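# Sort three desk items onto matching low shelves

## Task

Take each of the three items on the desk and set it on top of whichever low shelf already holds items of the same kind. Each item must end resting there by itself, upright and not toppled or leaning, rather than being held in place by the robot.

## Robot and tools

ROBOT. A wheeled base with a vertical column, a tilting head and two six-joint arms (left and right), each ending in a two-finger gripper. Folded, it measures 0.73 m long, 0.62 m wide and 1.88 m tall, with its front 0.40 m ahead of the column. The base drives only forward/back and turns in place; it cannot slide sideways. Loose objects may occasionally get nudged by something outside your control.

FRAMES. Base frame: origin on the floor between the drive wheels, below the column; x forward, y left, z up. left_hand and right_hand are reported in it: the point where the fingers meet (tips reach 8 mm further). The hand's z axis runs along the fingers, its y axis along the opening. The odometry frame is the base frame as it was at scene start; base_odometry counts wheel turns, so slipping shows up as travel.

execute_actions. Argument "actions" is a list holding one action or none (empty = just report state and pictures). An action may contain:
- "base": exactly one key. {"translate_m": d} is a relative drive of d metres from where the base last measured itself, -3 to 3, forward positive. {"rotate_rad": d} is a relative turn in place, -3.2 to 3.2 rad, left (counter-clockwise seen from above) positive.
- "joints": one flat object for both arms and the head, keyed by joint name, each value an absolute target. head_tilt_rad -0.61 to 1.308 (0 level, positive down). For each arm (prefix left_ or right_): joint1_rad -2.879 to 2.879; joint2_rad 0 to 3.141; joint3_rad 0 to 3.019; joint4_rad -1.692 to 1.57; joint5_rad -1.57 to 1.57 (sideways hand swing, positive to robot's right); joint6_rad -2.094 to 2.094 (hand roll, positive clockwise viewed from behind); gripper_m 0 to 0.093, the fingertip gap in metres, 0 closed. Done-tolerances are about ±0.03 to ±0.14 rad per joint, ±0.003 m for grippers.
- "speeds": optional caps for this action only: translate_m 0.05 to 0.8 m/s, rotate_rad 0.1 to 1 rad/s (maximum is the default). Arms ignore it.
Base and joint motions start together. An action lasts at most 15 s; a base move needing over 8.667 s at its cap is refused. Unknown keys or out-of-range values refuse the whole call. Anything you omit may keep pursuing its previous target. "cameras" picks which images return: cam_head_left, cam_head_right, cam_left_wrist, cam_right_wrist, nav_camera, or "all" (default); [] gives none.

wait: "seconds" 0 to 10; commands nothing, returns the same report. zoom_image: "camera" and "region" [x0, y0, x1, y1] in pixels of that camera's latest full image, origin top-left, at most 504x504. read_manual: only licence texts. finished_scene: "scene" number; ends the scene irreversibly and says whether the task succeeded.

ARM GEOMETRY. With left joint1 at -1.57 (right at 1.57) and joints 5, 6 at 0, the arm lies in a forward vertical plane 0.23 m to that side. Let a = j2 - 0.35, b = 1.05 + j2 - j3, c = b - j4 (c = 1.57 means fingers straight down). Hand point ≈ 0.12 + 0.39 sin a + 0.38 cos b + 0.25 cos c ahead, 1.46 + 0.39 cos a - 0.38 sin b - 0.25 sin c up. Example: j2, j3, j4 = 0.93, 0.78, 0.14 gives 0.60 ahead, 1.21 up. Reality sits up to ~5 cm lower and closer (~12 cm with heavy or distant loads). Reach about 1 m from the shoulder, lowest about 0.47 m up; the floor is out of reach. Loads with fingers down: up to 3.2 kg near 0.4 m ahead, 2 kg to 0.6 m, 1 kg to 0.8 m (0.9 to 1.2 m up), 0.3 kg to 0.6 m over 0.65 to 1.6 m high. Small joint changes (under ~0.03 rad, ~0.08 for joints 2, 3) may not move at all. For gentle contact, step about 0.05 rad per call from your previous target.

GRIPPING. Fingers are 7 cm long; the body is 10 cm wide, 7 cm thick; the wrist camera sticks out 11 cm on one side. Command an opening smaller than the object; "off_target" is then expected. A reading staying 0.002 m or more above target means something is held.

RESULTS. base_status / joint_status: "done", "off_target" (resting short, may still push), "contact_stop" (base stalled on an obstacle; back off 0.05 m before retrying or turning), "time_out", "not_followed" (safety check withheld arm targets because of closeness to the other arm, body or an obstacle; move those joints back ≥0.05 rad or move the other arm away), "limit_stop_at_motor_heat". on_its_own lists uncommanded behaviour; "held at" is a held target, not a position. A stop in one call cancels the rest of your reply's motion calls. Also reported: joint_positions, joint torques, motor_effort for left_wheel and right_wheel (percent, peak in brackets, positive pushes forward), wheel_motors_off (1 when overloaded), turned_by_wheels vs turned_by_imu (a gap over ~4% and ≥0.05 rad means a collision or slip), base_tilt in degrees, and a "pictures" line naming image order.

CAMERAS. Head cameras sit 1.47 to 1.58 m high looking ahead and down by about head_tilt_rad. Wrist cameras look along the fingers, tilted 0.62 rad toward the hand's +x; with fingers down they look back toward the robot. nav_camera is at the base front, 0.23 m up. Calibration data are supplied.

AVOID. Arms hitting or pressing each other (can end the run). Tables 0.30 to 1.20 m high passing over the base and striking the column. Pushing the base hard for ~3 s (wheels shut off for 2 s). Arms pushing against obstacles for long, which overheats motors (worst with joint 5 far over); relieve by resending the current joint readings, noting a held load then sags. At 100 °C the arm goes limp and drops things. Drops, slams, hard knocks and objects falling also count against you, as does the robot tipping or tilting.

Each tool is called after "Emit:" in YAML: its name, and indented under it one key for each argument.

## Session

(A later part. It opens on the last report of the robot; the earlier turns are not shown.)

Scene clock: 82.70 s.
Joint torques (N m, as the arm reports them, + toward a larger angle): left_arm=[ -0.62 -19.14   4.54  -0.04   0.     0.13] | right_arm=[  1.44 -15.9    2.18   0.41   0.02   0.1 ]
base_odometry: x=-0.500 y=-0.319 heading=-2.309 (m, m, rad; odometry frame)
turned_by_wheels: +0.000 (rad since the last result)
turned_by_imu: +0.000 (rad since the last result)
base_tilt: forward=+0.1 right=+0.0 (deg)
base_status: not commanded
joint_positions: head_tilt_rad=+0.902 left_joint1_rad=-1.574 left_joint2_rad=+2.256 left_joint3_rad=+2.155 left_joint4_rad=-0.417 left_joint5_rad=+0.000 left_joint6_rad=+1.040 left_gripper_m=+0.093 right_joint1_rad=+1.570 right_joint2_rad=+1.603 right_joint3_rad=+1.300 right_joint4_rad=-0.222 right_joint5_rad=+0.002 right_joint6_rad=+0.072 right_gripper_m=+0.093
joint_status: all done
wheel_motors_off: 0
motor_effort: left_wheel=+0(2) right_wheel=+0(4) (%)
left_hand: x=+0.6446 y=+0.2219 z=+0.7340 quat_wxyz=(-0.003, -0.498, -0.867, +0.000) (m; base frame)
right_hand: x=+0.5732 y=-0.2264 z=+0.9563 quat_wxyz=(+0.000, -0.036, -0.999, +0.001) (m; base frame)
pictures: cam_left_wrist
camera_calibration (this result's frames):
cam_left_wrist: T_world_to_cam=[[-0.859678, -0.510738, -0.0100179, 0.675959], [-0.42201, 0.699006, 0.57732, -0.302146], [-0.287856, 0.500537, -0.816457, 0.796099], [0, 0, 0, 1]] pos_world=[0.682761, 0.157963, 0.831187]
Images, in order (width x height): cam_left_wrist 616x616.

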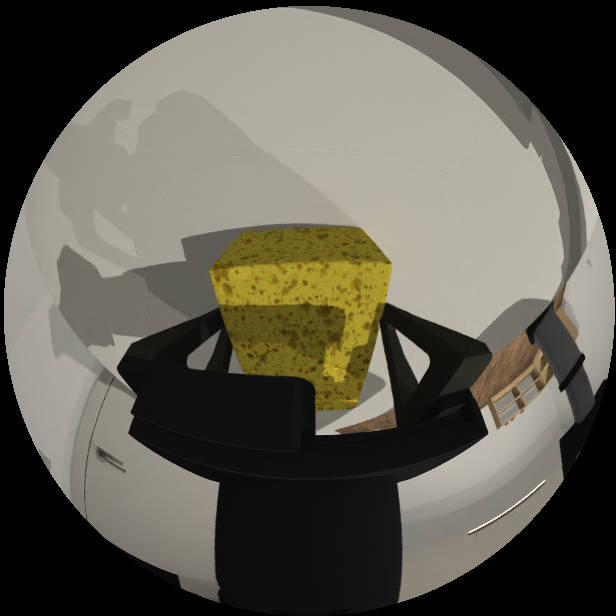

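Emit:
execute_actions:
  actions:
    - {"joints":{"left_gripper_m":0.03}}
  cameras: []

Emit:
execute_actions:
  actions:
    - {"joints":{"left_joint2_rad":1.6,"left_joint3_rad":1.3,"left_joint4_rad":-0.22,"head_tilt_rad":0.7}}
  cameras: []

Emit:
execute_actions:
  actions:
    - {"base":{"translate_m":-0.5},"joints":{"left_joint6_rad":0}}
  cameras: []

Emit:
execute_actions:
  actions:
    - {"base":{"rotate_rad":2.43}}
  cameras: []

Emit:
execute_actions:
  actions:
    - {"base":{"translate_m":1.7}}
  cameras: ["cam_head_left"]

Scene clock: 83.80 s.
Joint torques (N m, as the arm reports them, + toward a larger angle): left_arm=[  0.31 -17.6    4.58  -0.01  -0.06   0.09] | right_arm=[  1.37 -15.7    2.17   0.43  -0.01   0.1 ]
base_odometry: x=-0.500 y=-0.319 heading=-2.309 (m, m, rad; odometry frame)
turned_by_wheels: +0.000 (rad since the last result)
turned_by_imu: +0.000 (rad since the last result)
base_tilt: forward=+0.1 right=+0.0 (deg)
base_status: not commanded
joint_positions: head_tilt_rad=+0.902 left_joint1_rad=-1.574 left_joint2_rad=+2.256 left_joint3_rad=+2.155 left_joint4_rad=-0.417 left_joint5_rad=+0.000 left_joint6_rad=+1.040 left_gripper_m=+0.060 right_joint1_rad=+1.570 right_joint2_rad=+1.603 right_joint3_rad=+1.300 right_joint4_rad=-0.222 right_joint5_rad=+0.002 right_joint6_rad=+0.072 right_gripper_m=+0.093
joint_status: left_gripper_m off_target (ended at +0.060, target +0.030)
wheel_motors_off: 0
motor_effort: left_wheel=+0(0) right_wheel=+1(1) (%)
left_hand: x=+0.6446 y=+0.2219 z=+0.7340 quat_wxyz=(-0.003, -0.498, -0.867, +0.000) (m; base frame)
right_hand: x=+0.5732 y=-0.2264 z=+0.9563 quat_wxyz=(+0.000, -0.036, -0.999, +0.001) (m; base frame)
pictures: none
No camera images: the call's "cameras" was empty. Leave "cameras" out to get every camera's image.

Scene clock: 85.40 s.
Joint torques (N m, as the arm reports them, + toward a larger angle): left_arm=[  0.32 -16.19   3.06   0.67  -0.04   0.15] | right_arm=[  1.56 -15.69   2.22   0.48   0.     0.1 ]
base_odometry: x=-0.500 y=-0.319 heading=-2.309 (m, m, rad; odometry frame)
turned_by_wheels: +0.000 (rad since the last result)
turned_by_imu: +0.001 (rad since the last result)
base_tilt: forward=+0.1 right=-0.1 (deg)
base_status: not commanded
joint_positions: head_tilt_rad=+0.717 left_joint1_rad=-1.574 left_joint2_rad=+1.591 left_joint3_rad=+1.288 left_joint4_rad=-0.226 left_joint5_rad=+0.000 left_joint6_rad=+1.040 left_gripper_m=+0.060 right_joint1_rad=+1.570 right_joint2_rad=+1.603 right_joint3_rad=+1.300 right_joint4_rad=-0.222 right_joint5_rad=+0.002 right_joint6_rad=+0.072 right_gripper_m=+0.093
joint_status: all done
wheel_motors_off: 0
motor_effort: left_wheel=+1(1) right_wheel=+0(1) (%)
left_hand: x=+0.5707 y=+0.2226 z=+0.9608 quat_wxyz=(+0.002, -0.498, -0.867, +0.002) (m; base frame)
right_hand: x=+0.5732 y=-0.2264 z=+0.9563 quat_wxyz=(+0.000, -0.036, -0.999, +0.001) (m; base frame)
pictures: none
No camera images: the call's "cameras" was empty. Leave "cameras" out to get every camera's image.

Scene clock: 87.97 s.
Joint torques (N m, as the arm reports them, + toward a larger angle): left_arm=[  0.04 -16.65   2.57   1.03  -0.13  -0.17] | right_arm=[  1.48 -15.88   2.41   0.43   0.01   0.11]
base_odometry: x=-0.164 y=+0.051 heading=-2.309 (m, m, rad; odometry frame)
turned_by_wheels: +0.000 (rad since the last result)
turned_by_imu: +0.003 (rad since the last result)
base_tilt: forward=+0.1 right=+0.0 (deg)
base_status: done
joint_positions: head_tilt_rad=+0.716 left_joint1_rad=-1.574 left_joint2_rad=+1.591 left_joint3_rad=+1.293 left_joint4_rad=-0.226 left_joint5_rad=+0.000 left_joint6_rad=+0.013 left_gripper_m=+0.060 right_joint1_rad=+1.570 right_joint2_rad=+1.603 right_joint3_rad=+1.297 right_joint4_rad=-0.222 right_joint5_rad=+0.002 right_joint6_rad=+0.072 right_gripper_m=+0.093
joint_status: all done
wheel_motors_off: 0
motor_effort: left_wheel=-1(35) right_wheel=+1(31) (%)
left_hand: x=+0.5735 y=+0.2226 z=+0.9612 quat_wxyz=(+0.000, -0.007, -1.000, +0.001) (m; base frame)
right_hand: x=+0.5713 y=-0.2264 z=+0.9562 quat_wxyz=(+0.002, -0.036, -0.999, +0.002) (m; base frame)
pictures: none
No camera images: the call's "cameras" was empty. Leave "cameras" out to get every camera's image.

Scene clock: 92.07 s.
Joint torques (N m, as the arm reports them, + toward a larger angle): left_arm=[ -0.28 -16.74   2.63   0.98  -0.1   -0.12] | right_arm=[  1.72 -15.21   2.52   0.39   0.02   0.12]
base_odometry: x=-0.164 y=+0.051 heading=+0.119 (m, m, rad; odometry frame)
turned_by_wheels: +2.428 (rad since the last result)
turned_by_imu: +2.434 (rad since the last result)
base_tilt: forward=+0.1 right=+0.0 (deg)
base_status: done
joint_positions: head_tilt_rad=+0.716 left_joint1_rad=-1.573 left_joint2_rad=+1.591 left_joint3_rad=+1.293 left_joint4_rad=-0.226 left_joint5_rad=+0.000 left_joint6_rad=+0.013 left_gripper_m=+0.060 right_joint1_rad=+1.569 right_joint2_rad=+1.603 right_joint3_rad=+1.297 right_joint4_rad=-0.222 right_joint5_rad=+0.002 right_joint6_rad=+0.072 right_gripper_m=+0.093
joint_status: not commanded
wheel_motors_off: 0
motor_effort: left_wheel=-8(45) right_wheel=+7(42) (%)
left_hand: x=+0.5738 y=+0.2229 z=+0.9612 quat_wxyz=(+0.000, -0.007, -1.000, +0.001) (m; base frame)
right_hand: x=+0.5713 y=-0.2269 z=+0.9562 quat_wxyz=(+0.002, -0.037, -0.999, +0.002) (m; base frame)
pictures: none
No camera images: the call's "cameras" was empty. Leave "cameras" out to get every camera's image.

Scene clock: 96.33 s.
Joint torques (N m, as the arm reports them, + toward a larger angle): left_arm=[ -0.64 -16.94   2.43   0.78  -0.03  -0.19] | right_arm=[  1.59 -15.5    2.4    0.4    0.02   0.1 ]
base_odometry: x=+1.524 y=+0.254 heading=+0.120 (m, m, rad; odometry frame)
turned_by_wheels: +0.000 (rad since the last result)
turned_by_imu: -0.008 (rad since the last result)
base_tilt: forward=+0.2 right=-0.1 (deg)
base_status: done
joint_positions: head_tilt_rad=+0.716 left_joint1_rad=-1.573 left_joint2_rad=+1.591 left_joint3_rad=+1.296 left_joint4_rad=-0.226 left_joint5_rad=+0.000 left_joint6_rad=+0.013 left_gripper_m=+0.060 right_joint1_rad=+1.569 right_joint2_rad=+1.602 right_joint3_rad=+1.297 right_joint4_rad=-0.222 right_joint5_rad=+0.002 right_joint6_rad=+0.072 right_gripper_m=+0.093
joint_status: not commanded
wheel_motors_off: 0
motor_effort: left_wheel=+0(45) right_wheel=+1(50) (%)
left_hand: x=+0.5752 y=+0.2229 z=+0.9614 quat_wxyz=(-0.001, -0.007, -1.000, +0.001) (m; base frame)
right_hand: x=+0.5716 y=-0.2269 z=+0.9566 quat_wxyz=(+0.002, -0.037, -0.999, +0.002) (m; base frame)
pictures: cam_head_left
camera_calibration (this result's frames):
cam_head_left: T_world_to_cam=[[-0.0484548, -0.997226, 0.0565026, -0.0391725], [-0.689548, -0.00752822, -0.724201, 1.14469], [0.722617, -0.0740523, -0.687271, 0.95634], [0, 0, 0, 1]] pos_world=[0.0963532, 0.0403727, 1.48846]
Images, in order (width x height): cam_head_left 896x504.

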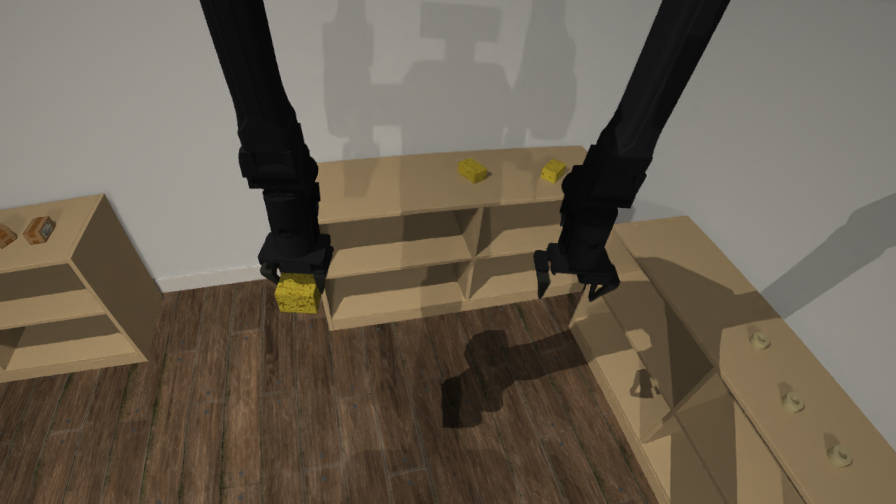

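Emit:
execute_actions:
  actions:
    - {"base":{"translate_m":0.75},"joints":{"left_joint2_rad":2.2,"left_joint3_rad":2.0,"left_joint4_rad":-0.32,"head_tilt_rad":0.9}}
  cameras: []

Emit:
execute_actions:
  actions:
    - {"joints":{"left_joint2_rad":2.55,"left_joint3_rad":2.48,"left_joint4_rad":-0.44}}
  cameras: ["cam_head_left"]

Scene clock: 99.53 s.
Joint torques (N m, as the arm reports them, + toward a larger angle): left_arm=[  0.38 -20.67   3.41  -0.17  -0.01  -0.17] | right_arm=[  1.64 -15.63   2.25   0.44   0.     0.1 ]
base_odometry: x=+2.269 y=+0.343 heading=+0.120 (m, m, rad; odometry frame)
turned_by_wheels: +0.000 (rad since the last result)
turned_by_imu: -0.003 (rad since the last result)
base_tilt: forward=+0.1 right=+0.0 (deg)
base_status: done
joint_positions: head_tilt_rad=+0.902 left_joint1_rad=-1.573 left_joint2_rad=+2.218 left_joint3_rad=+1.993 left_joint4_rad=-0.312 left_joint5_rad=+0.000 left_joint6_rad=+0.013 left_gripper_m=+0.060 right_joint1_rad=+1.569 right_joint2_rad=+1.601 right_joint3_rad=+1.299 right_joint4_rad=-0.222 right_joint5_rad=+0.002 right_joint6_rad=+0.072 right_gripper_m=+0.093
joint_status: all done
wheel_motors_off: 0
motor_effort: left_wheel=+1(33) right_wheel=-1(33) (%)
left_hand: x=+0.6001 y=+0.2223 z=+0.7310 quat_wxyz=(+0.007, -0.007, -1.000, +0.001) (m; base frame)
right_hand: x=+0.5732 y=-0.2269 z=+0.9571 quat_wxyz=(+0.000, -0.037, -0.999, +0.002) (m; base frame)
pictures: none
No camera images: the call's "cameras" was empty. Leave "cameras" out to get every camera's image.

Scene clock: 100.83 s.
Joint torques (N m, as the arm reports them, + toward a larger angle): left_arm=[  0.03 -17.82   5.27   0.35  -0.12  -0.17] | right_arm=[  1.52 -15.62   2.34   0.41   0.01   0.1 ]
base_odometry: x=+2.269 y=+0.343 heading=+0.120 (m, m, rad; odometry frame)
turned_by_wheels: +0.000 (rad since the last result)
turned_by_imu: +0.000 (rad since the last result)
base_tilt: forward=+0.1 right=+0.0 (deg)
base_status: not commanded
joint_positions: head_tilt_rad=+0.902 left_joint1_rad=-1.573 left_joint2_rad=+2.564 left_joint3_rad=+2.464 left_joint4_rad=-0.433 left_joint5_rad=+0.000 left_joint6_rad=+0.013 left_gripper_m=+0.060 right_joint1_rad=+1.569 right_joint2_rad=+1.601 right_joint3_rad=+1.299 right_joint4_rad=-0.222 right_joint5_rad=+0.002 right_joint6_rad=+0.072 right_gripper_m=+0.093
joint_status: all done
wheel_motors_off: 0
motor_effort: left_wheel=+1(2) right_wheel=-1(1) (%)
left_hand: x=+0.5858 y=+0.2221 z=+0.6303 quat_wxyz=(+0.004, -0.007, -1.000, +0.001) (m; base frame)
right_hand: x=+0.5732 y=-0.2269 z=+0.9571 quat_wxyz=(+0.000, -0.037, -0.999, +0.002) (m; base frame)
pictures: cam_head_left
camera_calibration (this result's frames):
cam_head_left: T_world_to_cam=[[-0.0371864, -0.997226, 0.0644793, -0.05202], [-0.811432, -0.00752822, -0.584399, 0.935489], [0.583263, -0.0740523, -0.808901, 1.15062], [0, 0, 0, 1]] pos_world=[0.086038, 0.0403727, 1.48079]
Images, in order (width x height): cam_head_left 896x504.

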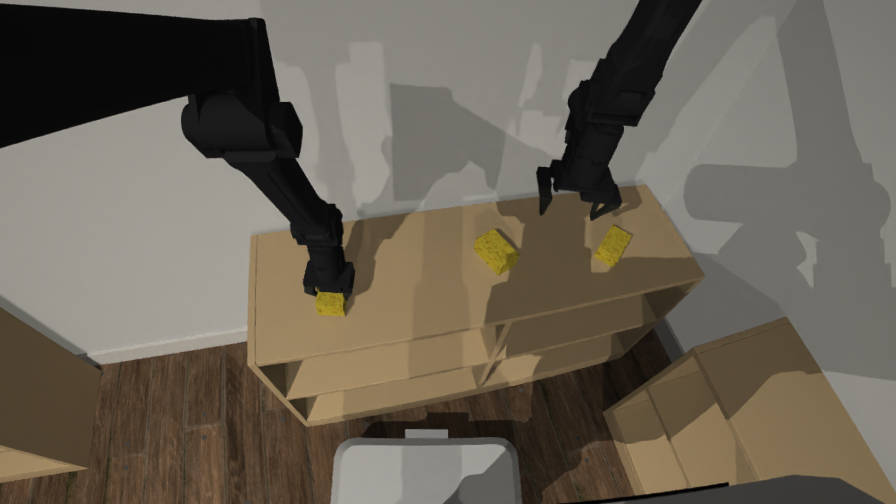

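Emit:
execute_actions:
  actions:
    - {"joints":{"left_gripper_m":0.093}}
  cameras: []

Emit:
execute_actions:
  actions:
    - {"joints":{"left_joint2_rad":2.2,"left_joint3_rad":2.0,"left_joint4_rad":-0.32}}
  cameras: ["cam_head_left"]

Emit:
finished_scene:
  scene: 2

Scene clock: 101.77 s.
Joint torques (N m, as the arm reports them, + toward a larger angle): left_arm=[  0.35 -19.45   5.11   0.42  -0.07  -0.16] | right_arm=[  1.41 -15.58   2.31   0.44   0.03   0.1 ]
base_odometry: x=+2.269 y=+0.343 heading=+0.120 (m, m, rad; odometry frame)
turned_by_wheels: +0.000 (rad since the last result)
turned_by_imu: +0.000 (rad since the last result)
base_tilt: forward=+0.2 right=-0.1 (deg)
base_status: not commanded
joint_positions: head_tilt_rad=+0.902 left_joint1_rad=-1.573 left_joint2_rad=+2.564 left_joint3_rad=+2.464 left_joint4_rad=-0.433 left_joint5_rad=+0.000 left_joint6_rad=+0.013 left_gripper_m=+0.093 right_joint1_rad=+1.569 right_joint2_rad=+1.601 right_joint3_rad=+1.299 right_joint4_rad=-0.222 right_joint5_rad=+0.002 right_joint6_rad=+0.072 right_gripper_m=+0.093
joint_status: all done
wheel_motors_off: 0
motor_effort: left_wheel=+2(0) right_wheel=-1(1) (%)
left_hand: x=+0.5858 y=+0.2221 z=+0.6303 quat_wxyz=(+0.004, -0.007, -1.000, +0.001) (m; base frame)
right_hand: x=+0.5732 y=-0.2269 z=+0.9571 quat_wxyz=(+0.000, -0.037, -0.999, +0.002) (m; base frame)
pictures: none
No camera images: the call's "cameras" was empty. Leave "cameras" out to get every camera's image.

Scene clock: 103.10 s.
Joint torques (N m, as the arm reports them, + toward a larger angle): left_arm=[ -0.3  -17.09   3.22   0.99  -0.1   -0.17] | right_arm=[  1.67 -15.45   2.3    0.44   0.02   0.11]
base_odometry: x=+2.269 y=+0.343 heading=+0.120 (m, m, rad; odometry frame)
turned_by_wheels: +0.000 (rad since the last result)
turned_by_imu: +0.000 (rad since the last result)
base_tilt: forward=+0.1 right=+0.0 (deg)
base_status: not commanded
joint_positions: head_tilt_rad=+0.902 left_joint1_rad=-1.573 left_joint2_rad=+2.176 left_joint3_rad=+1.999 left_joint4_rad=-0.328 left_joint5_rad=+0.000 left_joint6_rad=+0.013 left_gripper_m=+0.093 right_joint1_rad=+1.569 right_joint2_rad=+1.601 right_joint3_rad=+1.299 right_joint4_rad=-0.222 right_joint5_rad=+0.002 right_joint6_rad=+0.072 right_gripper_m=+0.093
joint_status: all done
wheel_motors_off: 0
motor_effort: left_wheel=+1(2) right_wheel=+0(0) (%)
left_hand: x=+0.6296 y=+0.2223 z=+0.7523 quat_wxyz=(-0.009, -0.007, -1.000, +0.001) (m; base frame)
right_hand: x=+0.5732 y=-0.2269 z=+0.9571 quat_wxyz=(+0.000, -0.037, -0.999, +0.002) (m; base frame)
pictures: cam_head_left
camera_calibration (this result's frames):
cam_head_left: T_world_to_cam=[[-0.0371864, -0.997226, 0.0644793, -0.05202], [-0.811432, -0.00752822, -0.584398, 0.935489], [0.583263, -0.0740523, -0.808901, 1.15062], [0, 0, 0, 1]] pos_world=[0.086038, 0.0403727, 1.48079]
Images, in order (width x height): cam_head_left 896x504.

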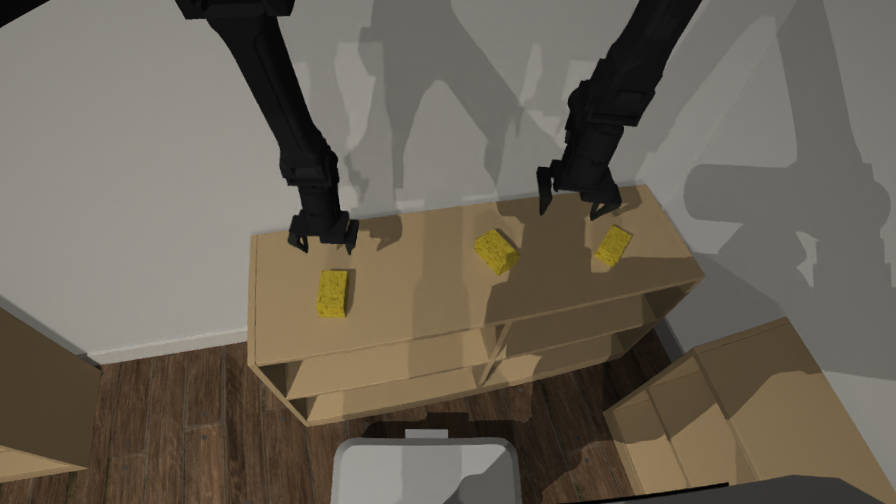

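The scene is finished: the task was done.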